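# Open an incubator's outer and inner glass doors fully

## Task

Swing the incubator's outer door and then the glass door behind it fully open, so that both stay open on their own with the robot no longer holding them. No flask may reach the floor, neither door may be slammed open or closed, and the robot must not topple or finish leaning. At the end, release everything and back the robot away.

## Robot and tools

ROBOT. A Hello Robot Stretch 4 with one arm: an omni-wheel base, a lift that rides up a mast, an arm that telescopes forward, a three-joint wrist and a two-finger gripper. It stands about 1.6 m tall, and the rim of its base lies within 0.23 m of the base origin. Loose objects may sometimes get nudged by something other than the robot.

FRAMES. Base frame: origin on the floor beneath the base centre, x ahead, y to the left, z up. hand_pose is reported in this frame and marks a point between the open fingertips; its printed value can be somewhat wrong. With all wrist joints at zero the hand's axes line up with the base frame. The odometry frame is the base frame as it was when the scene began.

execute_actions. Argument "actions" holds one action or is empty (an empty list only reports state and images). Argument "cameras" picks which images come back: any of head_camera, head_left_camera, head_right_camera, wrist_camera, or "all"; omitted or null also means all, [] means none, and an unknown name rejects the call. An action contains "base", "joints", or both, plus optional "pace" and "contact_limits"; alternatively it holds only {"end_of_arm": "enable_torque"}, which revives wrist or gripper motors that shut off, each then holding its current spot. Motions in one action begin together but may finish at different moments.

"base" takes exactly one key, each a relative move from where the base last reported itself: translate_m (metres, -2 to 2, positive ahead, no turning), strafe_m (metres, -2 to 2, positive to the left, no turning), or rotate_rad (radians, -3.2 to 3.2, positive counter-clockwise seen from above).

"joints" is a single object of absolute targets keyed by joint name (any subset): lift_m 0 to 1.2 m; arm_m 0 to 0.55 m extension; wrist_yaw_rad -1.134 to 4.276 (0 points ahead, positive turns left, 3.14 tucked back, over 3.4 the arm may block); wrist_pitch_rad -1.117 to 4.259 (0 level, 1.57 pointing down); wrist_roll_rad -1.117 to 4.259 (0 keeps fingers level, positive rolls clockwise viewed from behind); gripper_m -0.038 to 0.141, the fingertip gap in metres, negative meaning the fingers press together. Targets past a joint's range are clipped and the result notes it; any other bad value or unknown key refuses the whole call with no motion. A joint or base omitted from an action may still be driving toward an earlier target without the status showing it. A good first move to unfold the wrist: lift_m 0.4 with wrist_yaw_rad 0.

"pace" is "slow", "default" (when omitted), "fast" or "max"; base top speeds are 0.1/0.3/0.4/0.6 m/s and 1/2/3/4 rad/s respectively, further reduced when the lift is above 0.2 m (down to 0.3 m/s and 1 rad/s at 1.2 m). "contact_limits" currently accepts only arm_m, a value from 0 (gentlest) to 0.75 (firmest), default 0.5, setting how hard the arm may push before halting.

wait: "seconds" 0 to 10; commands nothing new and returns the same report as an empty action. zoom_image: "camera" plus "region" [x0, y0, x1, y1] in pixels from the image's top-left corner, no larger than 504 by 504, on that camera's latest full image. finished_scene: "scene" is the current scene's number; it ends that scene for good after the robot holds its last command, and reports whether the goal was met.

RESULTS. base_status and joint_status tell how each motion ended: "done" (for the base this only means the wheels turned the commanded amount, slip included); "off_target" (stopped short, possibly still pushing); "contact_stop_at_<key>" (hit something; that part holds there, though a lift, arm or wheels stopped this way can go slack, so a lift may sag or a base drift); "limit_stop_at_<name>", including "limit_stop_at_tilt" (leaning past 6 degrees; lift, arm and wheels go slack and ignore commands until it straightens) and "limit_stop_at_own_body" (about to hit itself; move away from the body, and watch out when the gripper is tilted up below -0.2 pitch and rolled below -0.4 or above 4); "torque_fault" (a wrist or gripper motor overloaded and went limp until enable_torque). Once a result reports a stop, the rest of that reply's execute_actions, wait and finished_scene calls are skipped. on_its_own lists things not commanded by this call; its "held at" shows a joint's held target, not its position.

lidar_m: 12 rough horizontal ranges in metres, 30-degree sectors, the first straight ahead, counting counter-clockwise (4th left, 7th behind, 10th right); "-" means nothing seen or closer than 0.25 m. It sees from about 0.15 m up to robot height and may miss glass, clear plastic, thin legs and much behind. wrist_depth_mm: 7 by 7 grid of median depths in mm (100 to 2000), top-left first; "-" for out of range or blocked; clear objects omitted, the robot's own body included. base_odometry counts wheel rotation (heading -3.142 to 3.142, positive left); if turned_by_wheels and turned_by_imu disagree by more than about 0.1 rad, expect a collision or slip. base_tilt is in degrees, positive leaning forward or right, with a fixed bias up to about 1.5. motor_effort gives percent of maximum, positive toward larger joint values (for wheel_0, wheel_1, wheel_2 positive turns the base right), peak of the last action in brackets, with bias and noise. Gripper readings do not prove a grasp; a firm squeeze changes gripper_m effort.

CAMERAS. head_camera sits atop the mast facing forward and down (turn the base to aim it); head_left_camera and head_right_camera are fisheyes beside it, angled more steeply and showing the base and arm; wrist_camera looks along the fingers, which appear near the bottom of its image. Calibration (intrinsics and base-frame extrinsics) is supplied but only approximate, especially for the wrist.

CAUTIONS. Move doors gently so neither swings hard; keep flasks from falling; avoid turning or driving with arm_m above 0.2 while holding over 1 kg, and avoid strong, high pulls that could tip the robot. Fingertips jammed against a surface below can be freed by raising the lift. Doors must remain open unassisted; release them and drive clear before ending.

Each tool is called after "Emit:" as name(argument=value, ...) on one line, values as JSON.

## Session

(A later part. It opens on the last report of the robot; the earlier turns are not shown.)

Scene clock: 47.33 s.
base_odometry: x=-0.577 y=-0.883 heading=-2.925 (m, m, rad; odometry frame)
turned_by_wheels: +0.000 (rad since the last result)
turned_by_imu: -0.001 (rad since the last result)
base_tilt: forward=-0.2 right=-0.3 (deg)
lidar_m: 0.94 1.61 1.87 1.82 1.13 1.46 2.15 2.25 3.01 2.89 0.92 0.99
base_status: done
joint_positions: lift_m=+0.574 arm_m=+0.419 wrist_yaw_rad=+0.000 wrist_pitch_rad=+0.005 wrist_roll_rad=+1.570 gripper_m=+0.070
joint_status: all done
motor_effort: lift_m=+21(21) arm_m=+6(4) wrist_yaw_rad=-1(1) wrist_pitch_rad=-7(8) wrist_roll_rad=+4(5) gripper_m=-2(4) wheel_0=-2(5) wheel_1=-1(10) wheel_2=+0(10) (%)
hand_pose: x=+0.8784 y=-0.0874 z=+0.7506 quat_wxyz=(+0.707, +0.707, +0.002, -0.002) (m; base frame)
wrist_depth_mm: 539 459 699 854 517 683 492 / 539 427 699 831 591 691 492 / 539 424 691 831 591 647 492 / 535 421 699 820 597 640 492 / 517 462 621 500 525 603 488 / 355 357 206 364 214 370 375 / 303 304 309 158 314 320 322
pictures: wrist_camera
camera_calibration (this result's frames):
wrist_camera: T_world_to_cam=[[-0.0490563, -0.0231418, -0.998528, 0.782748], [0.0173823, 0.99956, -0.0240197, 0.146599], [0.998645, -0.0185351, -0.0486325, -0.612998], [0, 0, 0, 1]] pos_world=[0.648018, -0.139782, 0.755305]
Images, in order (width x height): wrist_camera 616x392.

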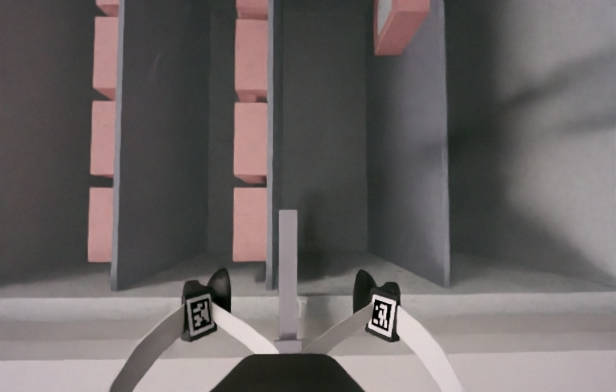

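Emit:
execute_actions(actions=[{"base": {"strafe_m": 0.01}, "joints": {"arm_m": 0.522}, "contact_limits": {"arm_m": 0.15}}], cameras=["wrist_camera"])

Emit:
execute_actions(actions=[{"joints": {"gripper_m": -0.03}}], cameras=["wrist_camera"])

Scene clock: 49.03 s.
base_odometry: x=-0.575 y=-0.893 heading=-2.925 (m, m, rad; odometry frame)
turned_by_wheels: +0.000 (rad since the last result)
turned_by_imu: +0.000 (rad since the last result)
base_tilt: forward=-0.2 right=-0.4 (deg)
lidar_m: 0.93 1.62 1.87 1.81 1.10 1.47 2.16 2.26 3.06 2.92 0.92 0.98
base_status: done
joint_positions: lift_m=+0.574 arm_m=+0.521 wrist_yaw_rad=+0.000 wrist_pitch_rad=+0.005 wrist_roll_rad=+1.571 gripper_m=+0.070
joint_status: all done
motor_effort: lift_m=+21(21) arm_m=+6(10) wrist_yaw_rad=+0(1) wrist_pitch_rad=-7(7) wrist_roll_rad=+4(4) gripper_m=-3(2) wheel_0=+0(11) wheel_1=-1(8) wheel_2=+0(0) (%)
contact_limits: arm_m 0.15
hand_pose: x=+0.9803 y=-0.0874 z=+0.7506 quat_wxyz=(+0.707, +0.707, +0.002, -0.002) (m; base frame)
wrist_depth_mm: 325 424 349 741 591 397 496 / 322 424 329 741 591 368 492 / 322 427 392 732 597 366 492 / 315 424 324 715 591 366 492 / 315 424 324 445 525 368 473 / 281 283 206 264 215 281 279 / 253 239 257 158 255 266 268
pictures: wrist_camera
camera_calibration (this result's frames):
wrist_camera: T_world_to_cam=[[-0.0490631, -0.0230883, -0.998529, 0.787758], [0.017513, 0.999559, -0.0239726, 0.144701], [0.998642, -0.0186634, -0.0486371, -0.714783], [0, 0, 0, 1]] pos_world=[0.749928, -0.13979, 0.755302]
Images, in order (width x height): wrist_camera 616x392.

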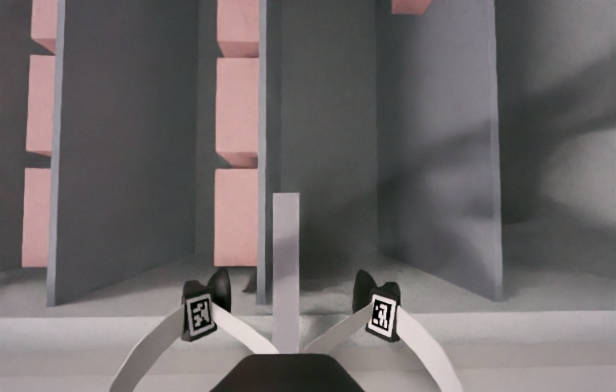

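Scene clock: 50.73 s.
base_odometry: x=-0.575 y=-0.893 heading=-2.925 (m, m, rad; odometry frame)
turned_by_wheels: +0.000 (rad since the last result)
turned_by_imu: +0.000 (rad since the last result)
base_tilt: forward=-0.3 right=-0.4 (deg)
lidar_m: 0.93 1.62 1.88 1.80 1.11 1.46 2.13 2.25 3.04 2.93 0.91 1.01
base_status: not commanded
joint_positions: lift_m=+0.574 arm_m=+0.522 wrist_yaw_rad=+0.004 wrist_pitch_rad=+0.002 wrist_roll_rad=+1.571 gripper_m=-0.029
joint_status: all done
motor_effort: lift_m=+21(21) arm_m=+1(6) wrist_yaw_rad=-11(11) wrist_pitch_rad=+1(7) wrist_roll_rad=+2(3) gripper_m=-27(29) wheel_0=-2(2) wheel_1=-2(2) wheel_2=+3(3) (%)
hand_pose: x=+0.9816 y=-0.0863 z=+0.7514 quat_wxyz=(+0.707, +0.707, +0.002, +0.001) (m; base frame)
wrist_depth_mm: 327 415 603 723 609 375 496 / 319 415 327 723 609 377 496 / 317 418 609 723 603 375 496 / 315 415 322 715 609 373 492 / 314 415 436 439 539 375 473 / 278 279 187 206 279 279 278 / 252 156 255 216 254 253 265
pictures: wrist_camera
camera_calibration (this result's frames):
wrist_camera: T_world_to_cam=[[-0.0461804, -0.0232602, -0.998662, 0.78591], [0.0138585, 0.999618, -0.0239233, 0.147179], [0.998837, -0.0149448, -0.0458404, -0.718015], [0, 0, 0, 1]] pos_world=[0.751434, -0.139573, 0.755465]
Images, in order (width x height): wrist_camera 616x392.

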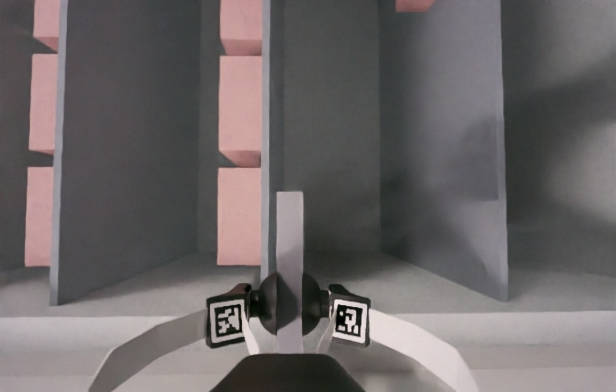

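Emit:
execute_actions(actions=[{"joints": {"wrist_roll_rad": 1.25, "arm_m": 0.526}, "pace": "slow", "contact_limits": {"arm_m": 0.2}}], cameras=["wrist_camera"])

Scene clock: 51.77 s.
base_odometry: x=-0.575 y=-0.893 heading=-2.925 (m, m, rad; odometry frame)
turned_by_wheels: +0.000 (rad since the last result)
turned_by_imu: +0.000 (rad since the last result)
base_tilt: forward=-0.3 right=-0.4 (deg)
lidar_m: 0.95 1.61 1.89 1.80 1.11 1.45 2.14 2.24 3.03 2.91 0.92 1.00
base_status: not commanded
joint_positions: lift_m=+0.574 arm_m=+0.525 wrist_yaw_rad=+0.000 wrist_pitch_rad=+0.003 wrist_roll_rad=+1.252 gripper_m=-0.029
joint_status: all done
motor_effort: lift_m=+21(21) arm_m=+6(6) wrist_yaw_rad=-1(11) wrist_pitch_rad=-1(1) wrist_roll_rad=-4(5) gripper_m=-22(27) wheel_0=-2(3) wheel_1=-1(2) wheel_2=+1(3) (%)
contact_limits: arm_m 0.2
hand_pose: x=+0.9843 y=-0.0874 z=+0.7512 quat_wxyz=(+0.810, +0.586, +0.001, -0.001) (m; base frame)
wrist_depth_mm: 430 322 484 340 741 442 347 / 449 327 564 327 732 466 351 / 439 351 654 402 723 427 521 / 312 392 609 707 715 382 512 / 253 298 373 580 615 353 508 / 241 253 189 204 421 353 484 / 200 202 227 217 259 294 421
pictures: wrist_camera
camera_calibration (this result's frames):
wrist_camera: T_world_to_cam=[[-0.0468694, -0.334626, -0.941185, 0.71607], [0.0165166, 0.941832, -0.335679, 0.374686], [0.998764, -0.0312782, -0.0386162, -0.727521], [0, 0, 0, 1]] pos_world=[0.753995, -0.136031, 0.771634]
Images, in order (width x height): wrist_camera 616x392.

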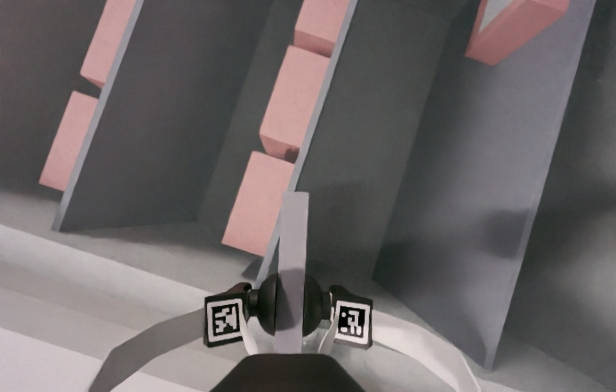

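CCW works. Continue to vertical.

Emit:
execute_actions(actions=[{"joints": {"wrist_roll_rad": 0.08}, "pace": "slow"}], cameras=["wrist_camera"])

Emit:
execute_actions(actions=[{"base": {"strafe_m": -0.014}, "joints": {"arm_m": 0.42}}], cameras=["wrist_camera"])

Scene clock: 53.40 s.
base_odometry: x=-0.575 y=-0.893 heading=-2.925 (m, m, rad; odometry frame)
turned_by_wheels: +0.000 (rad since the last result)
turned_by_imu: +0.000 (rad since the last result)
base_tilt: forward=-0.3 right=-0.4 (deg)
lidar_m: 0.93 1.60 1.87 1.78 1.09 1.42 2.15 2.24 3.05 2.92 0.92 0.99
base_status: not commanded
joint_positions: lift_m=+0.574 arm_m=+0.525 wrist_yaw_rad=-0.002 wrist_pitch_rad=+0.007 wrist_roll_rad=+0.082 gripper_m=-0.029
joint_status: all done
motor_effort: lift_m=+21(21) arm_m=+6(6) wrist_yaw_rad=+6(6) wrist_pitch_rad=-13(13) wrist_roll_rad=-4(11) gripper_m=-22(22) wheel_0=-2(2) wheel_1=-1(2) wheel_2=+0(2) (%)
hand_pose: x=+0.9841 y=-0.0881 z=+0.7501 quat_wxyz=(+0.999, +0.041, +0.003, -0.001) (m; base frame)
wrist_depth_mm: 798 208 262 324 329 334 336 / 798 208 260 399 424 449 488 / 798 206 259 715 723 732 668 / 798 205 257 574 327 330 334 / 798 206 257 324 723 723 691 / 788 204 187 217 723 691 647 / 778 156 224 217 442 436 421
pictures: wrist_camera
camera_calibration (this result's frames):
wrist_camera: T_world_to_cam=[[-0.0469892, -0.997156, -0.0589179, -0.00525393], [0.0112581, 0.0584507, -0.998227, 0.799369], [0.998832, -0.0475692, 0.00847957, -0.764185], [0, 0, 0, 1]] pos_world=[0.754046, -0.0883143, 0.804122]
Images, in order (width x height): wrist_camera 616x392.

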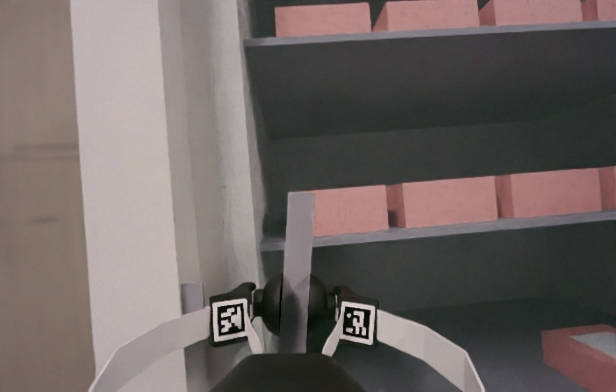

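Scene clock: 54.70 s.
base_odometry: x=-0.578 y=-0.879 heading=-2.926 (m, m, rad; odometry frame)
turned_by_wheels: -0.001 (rad since the last result)
turned_by_imu: -0.001 (rad since the last result)
base_tilt: forward=-0.3 right=-0.3 (deg)
lidar_m: 0.94 1.62 1.89 1.81 1.13 1.49 2.14 2.26 3.04 2.91 0.93 0.98
base_status: done
joint_positions: lift_m=+0.574 arm_m=+0.421 wrist_yaw_rad=-0.005 wrist_pitch_rad=+0.007 wrist_roll_rad=+0.082 gripper_m=-0.029
joint_status: all done
motor_effort: lift_m=+21(21) arm_m=-6(3) wrist_yaw_rad=+13(14) wrist_pitch_rad=-14(14) wrist_roll_rad=-3(4) gripper_m=-25(24) wheel_0=-4(3) wheel_1=-2(12) wheel_2=-3(2) (%)
hand_pose: x=+0.8801 y=-0.0888 z=+0.7499 quat_wxyz=(+0.999, +0.041, +0.004, -0.002) (m; base frame)
wrist_depth_mm: 904 312 368 647 640 661 603 / 904 312 368 427 439 452 484 / 904 309 362 750 820 809 647 / 891 310 359 809 449 439 449 / 878 891 362 778 831 842 668 / 904 891 187 216 715 691 544 / 891 156 307 215 455 439 442
pictures: wrist_camera
camera_calibration (this result's frames):
wrist_camera: T_world_to_cam=[[-0.0493176, -0.99708, -0.0583116, -0.00921307], [0.0107361, 0.05785, -0.998268, 0.800827], [0.998725, -0.0498582, 0.00785173, -0.659947], [0, 0, 0, 1]] pos_world=[0.650054, -0.0884178, 0.804084]
Images, in order (width x height): wrist_camera 616x392.

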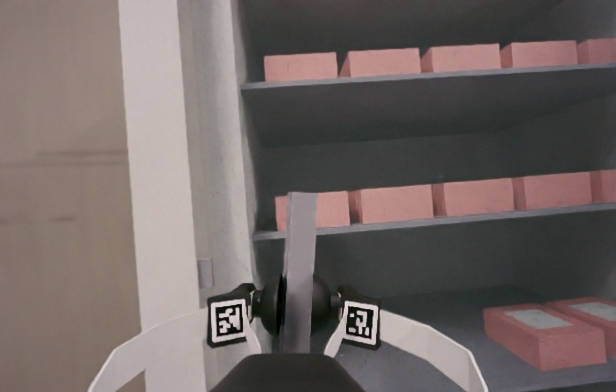

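Emit:
execute_actions(actions=[{"base": {"strafe_m": -0.072}, "joints": {"arm_m": 0.267}}], cameras=["wrist_camera"])

Scene clock: 56.63 s.
base_odometry: x=-0.593 y=-0.809 heading=-2.926 (m, m, rad; odometry frame)
turned_by_wheels: +0.000 (rad since the last result)
turned_by_imu: +0.001 (rad since the last result)
base_tilt: forward=-0.3 right=-0.3 (deg)
lidar_m: 0.94 1.61 1.98 1.89 1.18 1.56 2.14 2.25 2.98 2.82 0.84 0.95
base_status: done
joint_positions: lift_m=+0.574 arm_m=+0.268 wrist_yaw_rad=-0.002 wrist_pitch_rad=+0.008 wrist_roll_rad=+0.081 gripper_m=-0.029
joint_status: all done
motor_effort: lift_m=+21(21) arm_m=-6(2) wrist_yaw_rad=+6(27) wrist_pitch_rad=-15(17) wrist_roll_rad=-1(3) gripper_m=-24(24) wheel_0=-2(10) wheel_1=+0(5) wheel_2=+0(5) (%)
hand_pose: x=+0.7273 y=-0.0880 z=+0.7498 quat_wxyz=(+0.999, +0.040, +0.004, -0.001) (m; base frame)
wrist_depth_mm: 1042 466 591 654 676 683 554 / 1060 504 585 854 854 609 554 / 1060 488 574 750 854 750 559 / 1060 469 569 580 627 597 569 / 1042 1060 544 960 991 842 580 / 1060 1060 201 208 654 591 574 / 1042 159 508 216 831 723 597
pictures: wrist_camera
camera_calibration (this result's frames):
wrist_camera: T_world_to_cam=[[-0.0467358, -0.997246, -0.0575892, -0.0184371], [0.0101123, 0.0571769, -0.998313, 0.802716], [0.998856, -0.0472393, 0.00741225, -0.506906], [0, 0, 0, 1]] pos_world=[0.497347, -0.088229, 0.804057]
Images, in order (width x height): wrist_camera 616x392.

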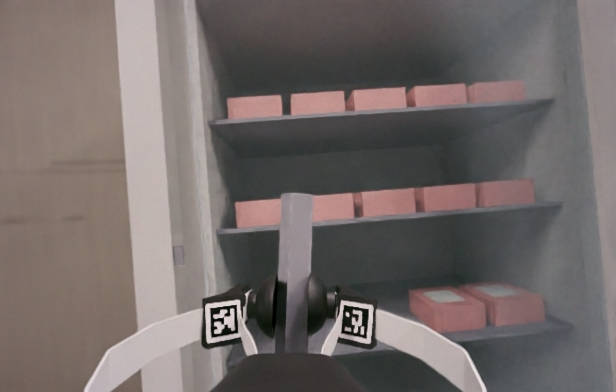

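Emit:
execute_actions(actions=[{"base": {"strafe_m": -0.087}, "joints": {"arm_m": 0.163}}], cameras=["wrist_camera", "head_camera"])

Scene clock: 58.23 s.
base_odometry: x=-0.612 y=-0.724 heading=-2.926 (m, m, rad; odometry frame)
turned_by_wheels: +0.000 (rad since the last result)
turned_by_imu: +0.000 (rad since the last result)
base_tilt: forward=-0.5 right=-0.3 (deg)
lidar_m: 0.93 1.61 2.05 1.94 1.27 1.67 2.15 2.25 2.86 2.75 0.77 0.86
base_status: done
joint_positions: lift_m=+0.574 arm_m=+0.164 wrist_yaw_rad=+0.000 wrist_pitch_rad=+0.008 wrist_roll_rad=+0.080 gripper_m=-0.029
joint_status: all done
motor_effort: lift_m=+21(21) arm_m=-6(7) wrist_yaw_rad=+0(5) wrist_pitch_rad=-17(17) wrist_roll_rad=+1(1) gripper_m=-24(26) wheel_0=-1(9) wheel_1=+2(10) wheel_2=+0(1) (%)
hand_pose: x=+0.6234 y=-0.0874 z=+0.7497 quat_wxyz=(+0.999, +0.040, +0.004, +0.000) (m; base frame)
wrist_depth_mm: 1160 597 634 654 683 654 530 / 1160 615 842 976 904 654 535 / 1160 615 707 788 854 647 539 / 1138 603 768 691 891 647 544 / 1138 591 976 1078 1078 668 574 / 1138 569 202 205 691 683 569 / 1160 158 676 218 820 647 585
pictures: head_camera, wrist_camera
camera_calibration (this result's frames):
wrist_camera: T_world_to_cam=[[-0.0446774, -0.997375, -0.0569767, -0.0244545], [0.00949997, 0.0566069, -0.998351, 0.80395], [0.998956, -0.0451451, 0.00694599, -0.402625], [0, 0, 0, 1]] pos_world=[0.393475, -0.088076, 0.804028]
Images, in order (width x height): head_camera 420x560, wrist_camera 616x392.

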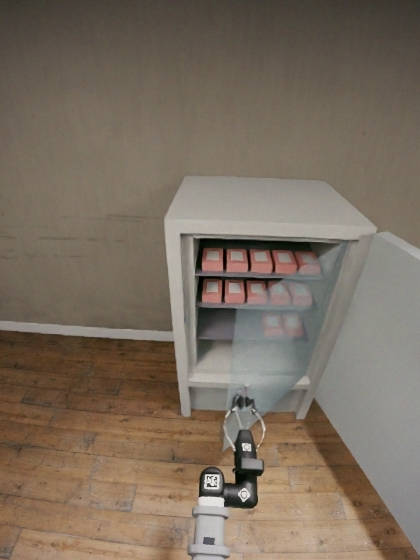

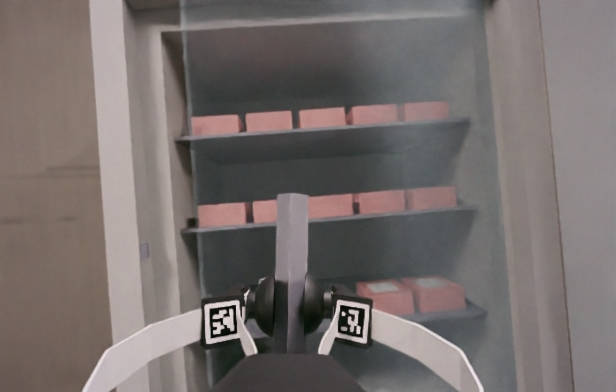

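Emit:
execute_actions(actions=[{"joints": {"gripper_m": 0.035}}], cameras=[])

Emit:
execute_actions(actions=[{"joints": {"arm_m": 0.07}, "pace": "fast"}], cameras=[])

Emit:
execute_actions(actions=[{"base": {"strafe_m": 0.155}, "joints": {"gripper_m": 0.0}, "pace": "fast"}], cameras=["wrist_camera", "head_camera"])

Scene clock: 59.93 s.
base_odometry: x=-0.612 y=-0.724 heading=-2.925 (m, m, rad; odometry frame)
turned_by_wheels: +0.000 (rad since the last result)
turned_by_imu: +0.000 (rad since the last result)
base_tilt: forward=-0.2 right=-0.4 (deg)
lidar_m: 0.94 1.62 2.05 1.95 1.26 1.66 2.15 2.25 2.87 2.74 0.75 0.87
base_status: not commanded
joint_positions: lift_m=+0.574 arm_m=+0.164 wrist_yaw_rad=+0.000 wrist_pitch_rad=+0.005 wrist_roll_rad=+0.080 gripper_m=+0.035
joint_status: all done
motor_effort: lift_m=+21(21) arm_m=-5(6) wrist_yaw_rad=-2(14) wrist_pitch_rad=-9(17) wrist_roll_rad=+1(0) gripper_m=-5(22) wheel_0=+3(3) wheel_1=+2(2) wheel_2=+0(1) (%)
hand_pose: x=+0.6232 y=-0.0873 z=+0.7505 quat_wxyz=(+0.999, +0.040, +0.003, +0.000) (m; base frame)
wrist_depth_mm: 1182 597 634 640 668 647 530 / 1160 615 842 946 891 654 535 / 1160 615 715 750 809 640 539 / 1160 597 778 1098 878 661 544 / 1160 615 831 1060 1078 668 569 / 1138 609 195 239 691 691 574 / 1118 554 647 236 809 668 597
pictures: none
No camera images: the call's "cameras" was empty. Leave "cameras" out to get every camera's image.

Scene clock: 61.00 s.
base_odometry: x=-0.612 y=-0.724 heading=-2.925 (m, m, rad; odometry frame)
turned_by_wheels: +0.000 (rad since the last result)
turned_by_imu: +0.000 (rad since the last result)
base_tilt: forward=-0.3 right=-0.2 (deg)
lidar_m: 0.60 1.60 2.06 1.93 1.26 1.67 2.14 2.23 2.85 2.74 0.76 0.85
base_status: not commanded
joint_positions: lift_m=+0.574 arm_m=+0.071 wrist_yaw_rad=+0.000 wrist_pitch_rad=+0.005 wrist_roll_rad=+0.080 gripper_m=+0.035
joint_status: all done
motor_effort: lift_m=+21(21) arm_m=-6(5) wrist_yaw_rad=+0(2) wrist_pitch_rad=-8(9) wrist_roll_rad=+2(1) gripper_m=-4(6) wheel_0=+3(3) wheel_1=+2(2) wheel_2=+0(0) (%)
hand_pose: x=+0.5304 y=-0.0875 z=+0.7506 quat_wxyz=(+0.999, +0.040, +0.002, +0.000) (m; base frame)
wrist_depth_mm: 1281 668 691 723 741 699 559 / 1255 723 831 946 917 707 569 / 1255 715 798 917 866 715 569 / 1255 707 878 1160 960 741 580 / 1229 1255 820 1138 1118 741 585 / 1229 1229 195 327 778 741 585 / 1229 654 750 946 820 732 597
pictures: none
No camera images: the call's "cameras" was empty. Leave "cameras" out to get every camera's image.

Scene clock: 62.53 s.
base_odometry: x=-0.578 y=-0.875 heading=-2.925 (m, m, rad; odometry frame)
turned_by_wheels: +0.000 (rad since the last result)
turned_by_imu: -0.001 (rad since the last result)
base_tilt: forward=-0.4 right=-0.2 (deg)
lidar_m: 0.94 1.61 1.91 1.81 1.12 1.42 2.14 2.26 3.01 2.91 0.90 0.66
base_status: done
joint_positions: lift_m=+0.574 arm_m=+0.071 wrist_yaw_rad=+0.000 wrist_pitch_rad=+0.005 wrist_roll_rad=+0.080 gripper_m=+0.000
joint_status: all done
motor_effort: lift_m=+21(21) arm_m=-6(6) wrist_yaw_rad=+0(0) wrist_pitch_rad=-8(7) wrist_roll_rad=+1(2) gripper_m=-5(6) wheel_0=+1(17) wheel_1=+0(12) wheel_2=-1(1) (%)
hand_pose: x=+0.5305 y=-0.0874 z=+0.7506 quat_wxyz=(+0.999, +0.040, +0.002, +0.000) (m; base frame)
wrist_depth_mm: 1255 1281 676 723 741 750 715 / 1281 1281 723 946 1008 866 707 / 1255 1281 723 904 960 831 732 / 1229 1255 715 1182 1205 842 732 / 1255 1255 1255 1182 1182 866 732 / 1255 1255 192 204 854 820 732 / 1229 1229 661 183 488 891 741
pictures: head_camera, wrist_camera
camera_calibration (this result's frames):
wrist_camera: T_world_to_cam=[[-0.044586, -0.997371, -0.0571216, -0.0285221], [0.0127255, 0.0566068, -0.998315, 0.804026], [0.998924, -0.0452378, 0.0101682, -0.31215], [0, 0, 0, 1]] pos_world=[0.300311, -0.0880815, 0.804217]
Images, in order (width x height): head_camera 420x560, wrist_camera 616x392.

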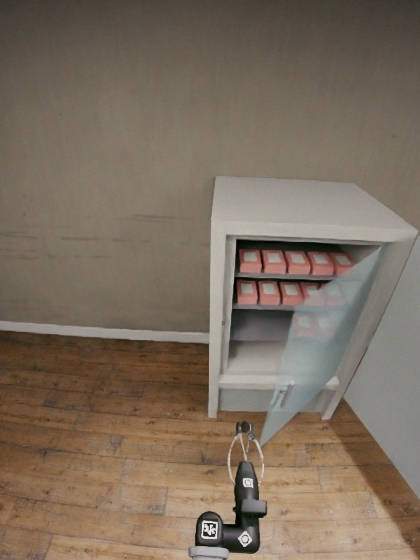

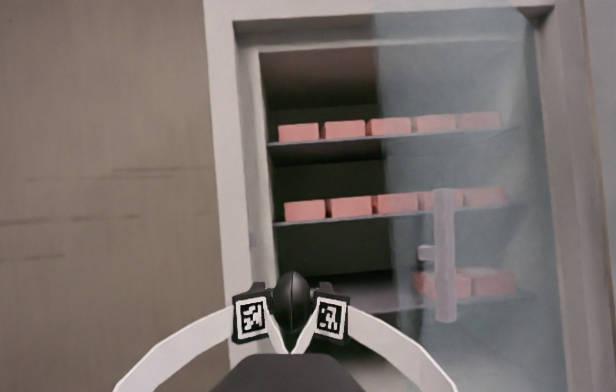

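Emit:
execute_actions(actions=[{"joints": {"arm_m": 0.33}, "pace": "fast", "contact_limits": {"arm_m": 0.2}}], cameras=[])

Emit:
execute_actions(actions=[{"joints": {"wrist_yaw_rad": -0.45}, "pace": "slow"}], cameras=["head_camera"])

Scene clock: 64.33 s.
base_odometry: x=-0.578 y=-0.875 heading=-2.925 (m, m, rad; odometry frame)
turned_by_wheels: +0.000 (rad since the last result)
turned_by_imu: +0.000 (rad since the last result)
base_tilt: forward=-0.2 right=-0.4 (deg)
lidar_m: 0.94 1.60 1.89 1.82 1.13 1.44 2.13 2.25 3.02 2.91 0.91 0.65
base_status: not commanded
joint_positions: lift_m=+0.574 arm_m=+0.329 wrist_yaw_rad=+0.000 wrist_pitch_rad=+0.005 wrist_roll_rad=+0.080 gripper_m=+0.000
joint_status: all done
motor_effort: lift_m=+21(21) arm_m=+6(8) wrist_yaw_rad=-1(0) wrist_pitch_rad=-7(8) wrist_roll_rad=+0(2) gripper_m=-6(7) wheel_0=+1(1) wheel_1=+0(0) wheel_2=-1(0) (%)
contact_limits: arm_m 0.2
hand_pose: x=+0.7883 y=-0.0874 z=+0.7506 quat_wxyz=(+0.999, +0.040, +0.002, +0.000) (m; base frame)
wrist_depth_mm: 1008 1025 462 640 668 699 627 / 1008 991 455 778 530 539 554 / 1008 991 455 741 831 820 661 / 991 1008 430 866 525 539 544 / 991 1008 402 891 931 931 676 / 976 991 193 203 759 627 549 / 976 976 399 184 332 759 654
pictures: none
No camera images: the call's "cameras" was empty. Leave "cameras" out to get every camera's image.

Scene clock: 65.30 s.
base_odometry: x=-0.578 y=-0.875 heading=-2.925 (m, m, rad; odometry frame)
turned_by_wheels: +0.000 (rad since the last result)
turned_by_imu: +0.000 (rad since the last result)
base_tilt: forward=-0.2 right=-0.4 (deg)
lidar_m: 0.94 1.59 1.92 1.81 1.12 1.45 2.15 2.25 3.02 2.90 0.91 0.63
base_status: not commanded
joint_positions: lift_m=+0.574 arm_m=+0.329 wrist_yaw_rad=-0.450 wrist_pitch_rad=+0.005 wrist_roll_rad=+0.080 gripper_m=+0.000
joint_status: all done
motor_effort: lift_m=+21(21) arm_m=+5(6) wrist_yaw_rad=-2(21) wrist_pitch_rad=-7(8) wrist_roll_rad=+2(1) gripper_m=-6(7) wheel_0=-1(3) wheel_1=+1(1) wheel_2=-1(2) (%)
hand_pose: x=+0.7218 y=-0.2041 z=+0.7506 quat_wxyz=(+0.974, +0.040, -0.007, -0.223) (m; base frame)
wrist_depth_mm: 445 597 609 634 683 603 535 / 418 768 820 866 699 603 535 / 418 591 654 723 691 609 539 / 413 854 946 891 691 615 544 / 410 831 946 991 707 615 544 / 407 842 191 203 691 621 544 / 404 535 535 184 418 640 544
pictures: head_camera
Images, in order (width x height): head_camera 420x560.

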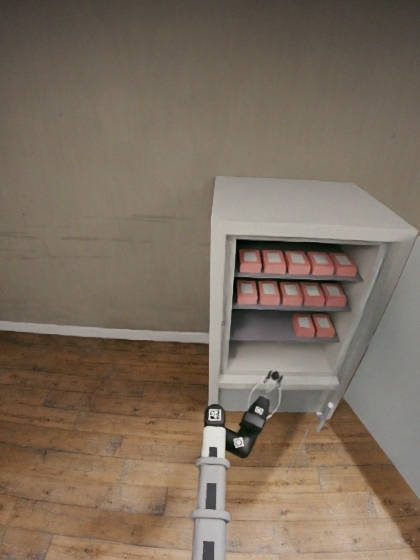

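Emit:
execute_actions(actions=[{"base": {"strafe_m": -0.32}, "joints": {"wrist_yaw_rad": -0.9}, "pace": "slow"}], cameras=["head_camera", "wrist_camera"])

Scene clock: 69.93 s.
base_odometry: x=-0.647 y=-0.563 heading=-2.925 (m, m, rad; odometry frame)
turned_by_wheels: +0.000 (rad since the last result)
turned_by_imu: +0.002 (rad since the last result)
base_tilt: forward=-0.4 right=-0.4 (deg)
lidar_m: 0.94 1.00 2.20 1.94 1.44 1.88 2.15 2.21 2.70 2.58 0.63 0.58
base_status: done
joint_positions: lift_m=+0.574 arm_m=+0.329 wrist_yaw_rad=-0.900 wrist_pitch_rad=+0.005 wrist_roll_rad=+0.080 gripper_m=+0.000
joint_status: all done
motor_effort: lift_m=+21(21) arm_m=+5(5) wrist_yaw_rad=-1(4) wrist_pitch_rad=-7(7) wrist_roll_rad=+1(0) gripper_m=-6(4) wheel_0=+2(6) wheel_1=+0(7) wheel_2=+1(1) (%)
hand_pose: x=+0.6110 y=-0.2803 z=+0.7506 quat_wxyz=(+0.900, +0.037, -0.015, -0.435) (m; base frame)
wrist_depth_mm: 484 452 421 389 370 345 329 / 480 455 418 392 366 345 329 / 484 452 418 394 366 345 329 / 484 449 421 392 366 345 329 / 488 455 421 392 368 345 325 / 480 452 192 204 362 347 324 / 477 449 413 185 262 343 322
pictures: head_camera, wrist_camera
camera_calibration (this result's frames):
wrist_camera: T_world_to_cam=[[-0.808785, -0.585324, -0.0571276, 0.365104], [0.0523355, 0.0251196, -0.998314, 0.780935], [0.585772, -0.81041, 0.0103168, -0.363456], [0, 0, 0, 1]] pos_world=[0.467322, -0.100461, 0.804225]
Images, in order (width x height): head_camera 420x560, wrist_camera 616x392.

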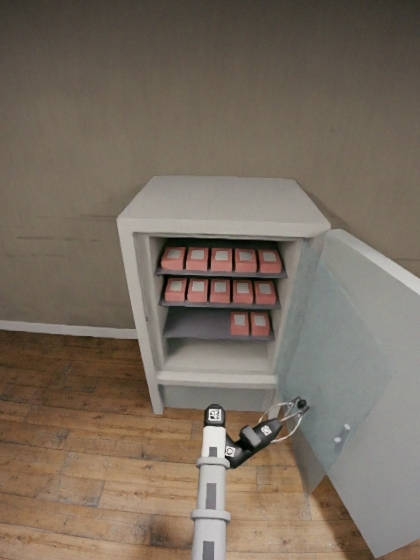

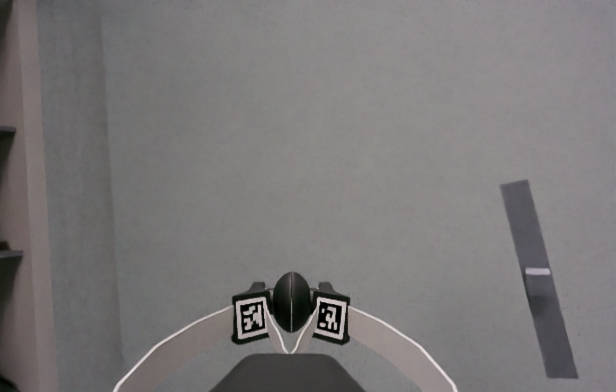

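Emit:
execute_actions(actions=[{"base": {"strafe_m": -0.045}, "pace": "slow"}], cameras=["wrist_camera"])

Scene clock: 71.60 s.
base_odometry: x=-0.657 y=-0.519 heading=-2.925 (m, m, rad; odometry frame)
turned_by_wheels: +0.000 (rad since the last result)
turned_by_imu: +0.000 (rad since the last result)
base_tilt: forward=-0.3 right=-0.3 (deg)
lidar_m: 0.94 0.99 2.19 1.93 1.48 2.03 2.13 2.25 2.64 2.53 0.57 0.58
base_status: done
joint_positions: lift_m=+0.574 arm_m=+0.329 wrist_yaw_rad=-0.900 wrist_pitch_rad=+0.005 wrist_roll_rad=+0.080 gripper_m=+0.000
joint_status: not commanded
motor_effort: lift_m=+21(21) arm_m=+5(5) wrist_yaw_rad=+0(2) wrist_pitch_rad=-7(8) wrist_roll_rad=+1(1) gripper_m=-6(6) wheel_0=+2(4) wheel_1=+0(0) wheel_2=+1(0) (%)
hand_pose: x=+0.6108 y=-0.2803 z=+0.7507 quat_wxyz=(+0.900, +0.037, -0.015, -0.435) (m; base frame)
wrist_depth_mm: 449 402 375 347 327 306 293 / 445 402 373 345 325 309 293 / 449 399 375 349 325 307 291 / 449 402 373 345 327 306 291 / 445 402 370 347 325 306 291 / 442 402 191 204 324 306 290 / 442 397 368 183 241 306 287
pictures: wrist_camera
camera_calibration (this result's frames):
wrist_camera: T_world_to_cam=[[-0.809073, -0.584924, -0.0571369, 0.365256], [0.052475, 0.0249336, -0.998311, 0.780864], [0.58536, -0.810705, 0.0105207, -0.363404], [0, 0, 0, 1]] pos_world=[0.467265, -0.100436, 0.804237]
Images, in order (width x height): wrist_camera 616x392.

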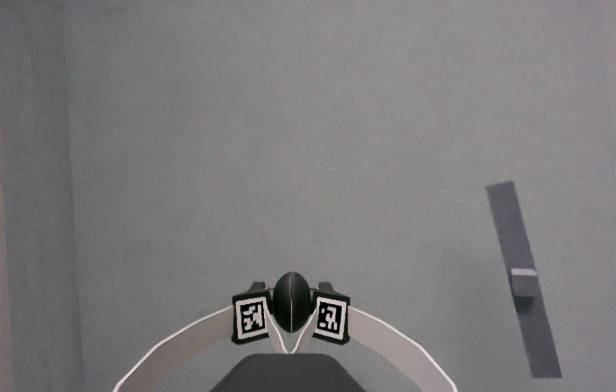

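Emit:
execute_actions(actions=[{"base": {"strafe_m": -0.015}, "pace": "slow"}], cameras=["wrist_camera"])

Scene clock: 72.70 s.
base_odometry: x=-0.660 y=-0.504 heading=-2.925 (m, m, rad; odometry frame)
turned_by_wheels: +0.000 (rad since the last result)
turned_by_imu: +0.000 (rad since the last result)
base_tilt: forward=-0.3 right=-0.5 (deg)
lidar_m: 0.93 0.98 2.18 1.97 1.44 2.00 2.17 2.24 2.65 2.52 0.56 0.58
base_status: done
joint_positions: lift_m=+0.574 arm_m=+0.329 wrist_yaw_rad=-0.900 wrist_pitch_rad=+0.005 wrist_roll_rad=+0.080 gripper_m=+0.000
joint_status: not commanded
motor_effort: lift_m=+21(21) arm_m=+5(5) wrist_yaw_rad=+0(1) wrist_pitch_rad=-7(7) wrist_roll_rad=+1(1) gripper_m=-4(5) wheel_0=+2(7) wheel_1=+0(4) wheel_2=+0(0) (%)
hand_pose: x=+0.6108 y=-0.2803 z=+0.7507 quat_wxyz=(+0.900, +0.037, -0.015, -0.435) (m; base frame)
wrist_depth_mm: 427 384 357 332 312 293 279 / 421 387 357 332 312 296 279 / 424 384 357 332 312 294 279 / 430 384 357 332 312 294 279 / 430 382 355 332 310 294 279 / 427 384 191 204 307 294 277 / 424 382 349 184 235 294 274
pictures: wrist_camera
camera_calibration (this result's frames):
wrist_camera: T_world_to_cam=[[-0.809073, -0.584924, -0.0571369, 0.365256], [0.052475, 0.0249335, -0.998311, 0.780863], [0.58536, -0.810705, 0.0105208, -0.363404], [0, 0, 0, 1]] pos_world=[0.467265, -0.100436, 0.804237]
Images, in order (width x height): wrist_camera 616x392.

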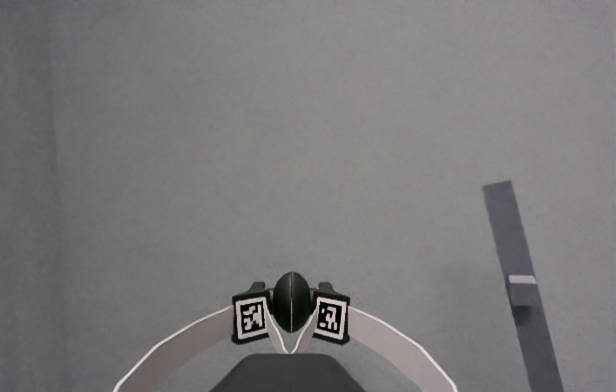

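Emit:
execute_actions(actions=[{"base": {"strafe_m": -0.01}, "pace": "slow"}], cameras=["wrist_camera"])

Scene clock: 73.83 s.
base_odometry: x=-0.662 y=-0.494 heading=-2.924 (m, m, rad; odometry frame)
turned_by_wheels: +0.000 (rad since the last result)
turned_by_imu: +0.001 (rad since the last result)
base_tilt: forward=-0.2 right=-0.1 (deg)
lidar_m: 0.93 0.99 2.21 1.94 1.47 2.05 2.16 2.26 2.62 2.49 0.56 0.57
base_status: done
joint_positions: lift_m=+0.574 arm_m=+0.329 wrist_yaw_rad=-0.902 wrist_pitch_rad=+0.005 wrist_roll_rad=+0.080 gripper_m=+0.000
joint_status: not commanded
motor_effort: lift_m=+21(21) arm_m=+5(5) wrist_yaw_rad=+4(4) wrist_pitch_rad=-7(7) wrist_roll_rad=+0(0) gripper_m=-5(6) wheel_0=+6(5) wheel_1=+0(2) wheel_2=+0(0) (%)
hand_pose: x=+0.6104 y=-0.2805 z=+0.7507 quat_wxyz=(+0.899, +0.037, -0.015, -0.435) (m; base frame)
wrist_depth_mm: 407 375 349 325 304 286 273 / 407 375 347 324 304 286 273 / 421 377 347 327 304 287 273 / 415 377 349 325 304 286 272 / 410 375 347 324 303 286 272 / 415 375 192 204 300 285 271 / 421 373 342 184 230 286 267
pictures: wrist_camera
camera_calibration (this result's frames):
wrist_camera: T_world_to_cam=[[-0.809884, -0.583801, -0.0571369, 0.365661], [0.0525095, 0.0248607, -0.998311, 0.780846], [0.584235, -0.811516, 0.0105208, -0.362841], [0, 0, 0, 1]] pos_world=[0.467126, -0.100391, 0.804237]
Images, in order (width x height): wrist_camera 616x392.

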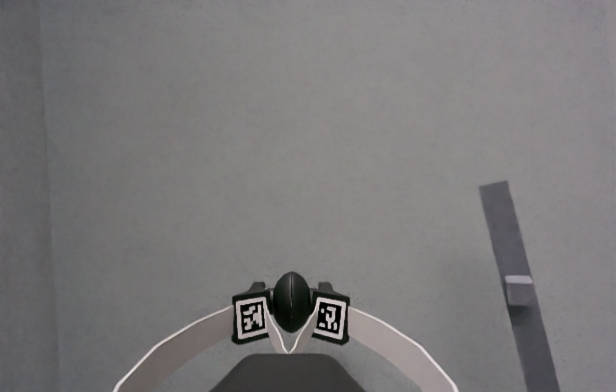

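Emit:
execute_actions(actions=[{"base": {"strafe_m": -0.005}, "pace": "slow"}], cameras=[])

Scene clock: 74.80 s.
base_odometry: x=-0.663 y=-0.490 heading=-2.923 (m, m, rad; odometry frame)
turned_by_wheels: +0.002 (rad since the last result)
turned_by_imu: +0.002 (rad since the last result)
base_tilt: forward=-0.2 right=-0.4 (deg)
lidar_m: 0.94 0.99 2.24 1.95 1.48 2.08 2.16 2.25 2.61 2.51 0.54 0.58
base_status: done
joint_positions: lift_m=+0.574 arm_m=+0.329 wrist_yaw_rad=-0.907 wrist_pitch_rad=+0.004 wrist_roll_rad=+0.080 gripper_m=+0.000
joint_status: not commanded
on_its_own: wrist_yaw_rad is at rest, and its effort (+21) is outside its rest range (-13 to +13)
motor_effort: lift_m=+21(21) arm_m=+5(5) wrist_yaw_rad=+21(20) wrist_pitch_rad=-7(7) wrist_roll_rad=+1(1) gripper_m=-4(5) wheel_0=+16(12) wheel_1=+3(5) wheel_2=+2(2) (%)
hand_pose: x=+0.6089 y=-0.2811 z=+0.7507 quat_wxyz=(+0.898, +0.037, -0.016, -0.438) (m; base frame)
wrist_depth_mm: 404 375 347 324 304 286 271 / 407 373 347 324 304 286 272 / 418 375 345 325 303 286 272 / 415 373 345 324 303 281 271 / 413 373 345 322 301 285 271 / 410 373 193 204 300 285 268 / 415 368 343 183 169 283 267
pictures: none
No camera images: the call's "cameras" was empty. Leave "cameras" out to get every camera's image.

At the stop. Move clear.

Emit:
execute_actions(actions=[{"base": {"strafe_m": 0.08}}], cameras=[])

Emit:
execute_actions(actions=[{"base": {"translate_m": -0.4}, "joints": {"arm_m": 0.0}, "pace": "fast"}], cameras=["head_camera", "head_right_camera"])

Scene clock: 76.33 s.
base_odometry: x=-0.645 y=-0.568 heading=-2.923 (m, m, rad; odometry frame)
turned_by_wheels: +0.000 (rad since the last result)
turned_by_imu: -0.001 (rad since the last result)
base_tilt: forward=-0.3 right=-0.4 (deg)
lidar_m: 0.94 0.98 2.21 1.96 1.41 1.88 2.15 2.24 2.72 2.58 0.62 0.63
base_status: done
joint_positions: lift_m=+0.574 arm_m=+0.329 wrist_yaw_rad=-0.900 wrist_pitch_rad=+0.005 wrist_roll_rad=+0.080 gripper_m=+0.000
joint_status: not commanded
motor_effort: lift_m=+21(21) arm_m=+5(5) wrist_yaw_rad=+0(20) wrist_pitch_rad=-6(6) wrist_roll_rad=+2(1) gripper_m=-5(7) wheel_0=+1(11) wheel_1=-1(4) wheel_2=+0(3) (%)
hand_pose: x=+0.6108 y=-0.2804 z=+0.7507 quat_wxyz=(+0.900, +0.037, -0.015, -0.435) (m; base frame)
wrist_depth_mm: 488 466 427 399 373 351 336 / 496 462 430 399 375 351 334 / 492 459 427 402 373 351 332 / 492 459 427 402 375 349 332 / 488 459 427 399 375 351 332 / 492 459 191 204 370 351 329 / 496 459 421 184 264 351 334
pictures: none
No camera images: the call's "cameras" was empty. Leave "cameras" out to get every camera's image.

Scene clock: 78.70 s.
base_odometry: x=-0.255 y=-0.481 heading=-2.923 (m, m, rad; odometry frame)
turned_by_wheels: +0.000 (rad since the last result)
turned_by_imu: +0.001 (rad since the last result)
base_tilt: forward=-0.2 right=-0.3 (deg)
lidar_m: 1.34 2.02 2.22 1.30 1.37 1.81 1.75 1.82 2.51 2.58 2.71 0.86
base_status: done
joint_positions: lift_m=+0.574 arm_m=+0.001 wrist_yaw_rad=-0.900 wrist_pitch_rad=+0.005 wrist_roll_rad=+0.080 gripper_m=+0.000
joint_status: all done
motor_effort: lift_m=+21(21) arm_m=-6(7) wrist_yaw_rad=+2(1) wrist_pitch_rad=-7(7) wrist_roll_rad=+1(0) gripper_m=-7(5) wheel_0=-1(7) wheel_1=+1(10) wheel_2=+0(13) (%)
hand_pose: x=+0.2827 y=-0.2804 z=+0.7506 quat_wxyz=(+0.900, +0.037, -0.015, -0.435) (m; base frame)
wrist_depth_mm: 1618 1808 750 - - - - / 842 768 741 - - - - / 831 768 723 - - - - / 831 768 732 - - - - / 831 778 715 - - - - / 831 768 192 204 - - - / 842 759 707 184 878 1708 1661
pictures: head_camera, head_right_camera
Images, in order (width x height): head_camera 420x560, head_right_camera 420x672.

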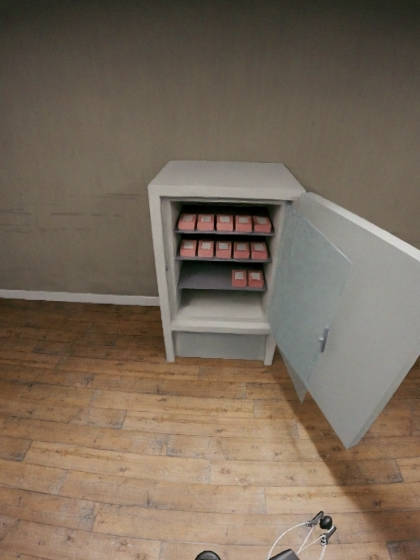

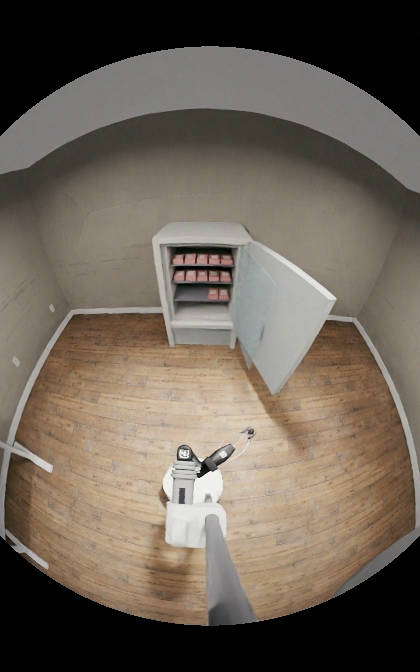

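Emit:
finished_scene(scene=2)

The scene is finished: the task was done.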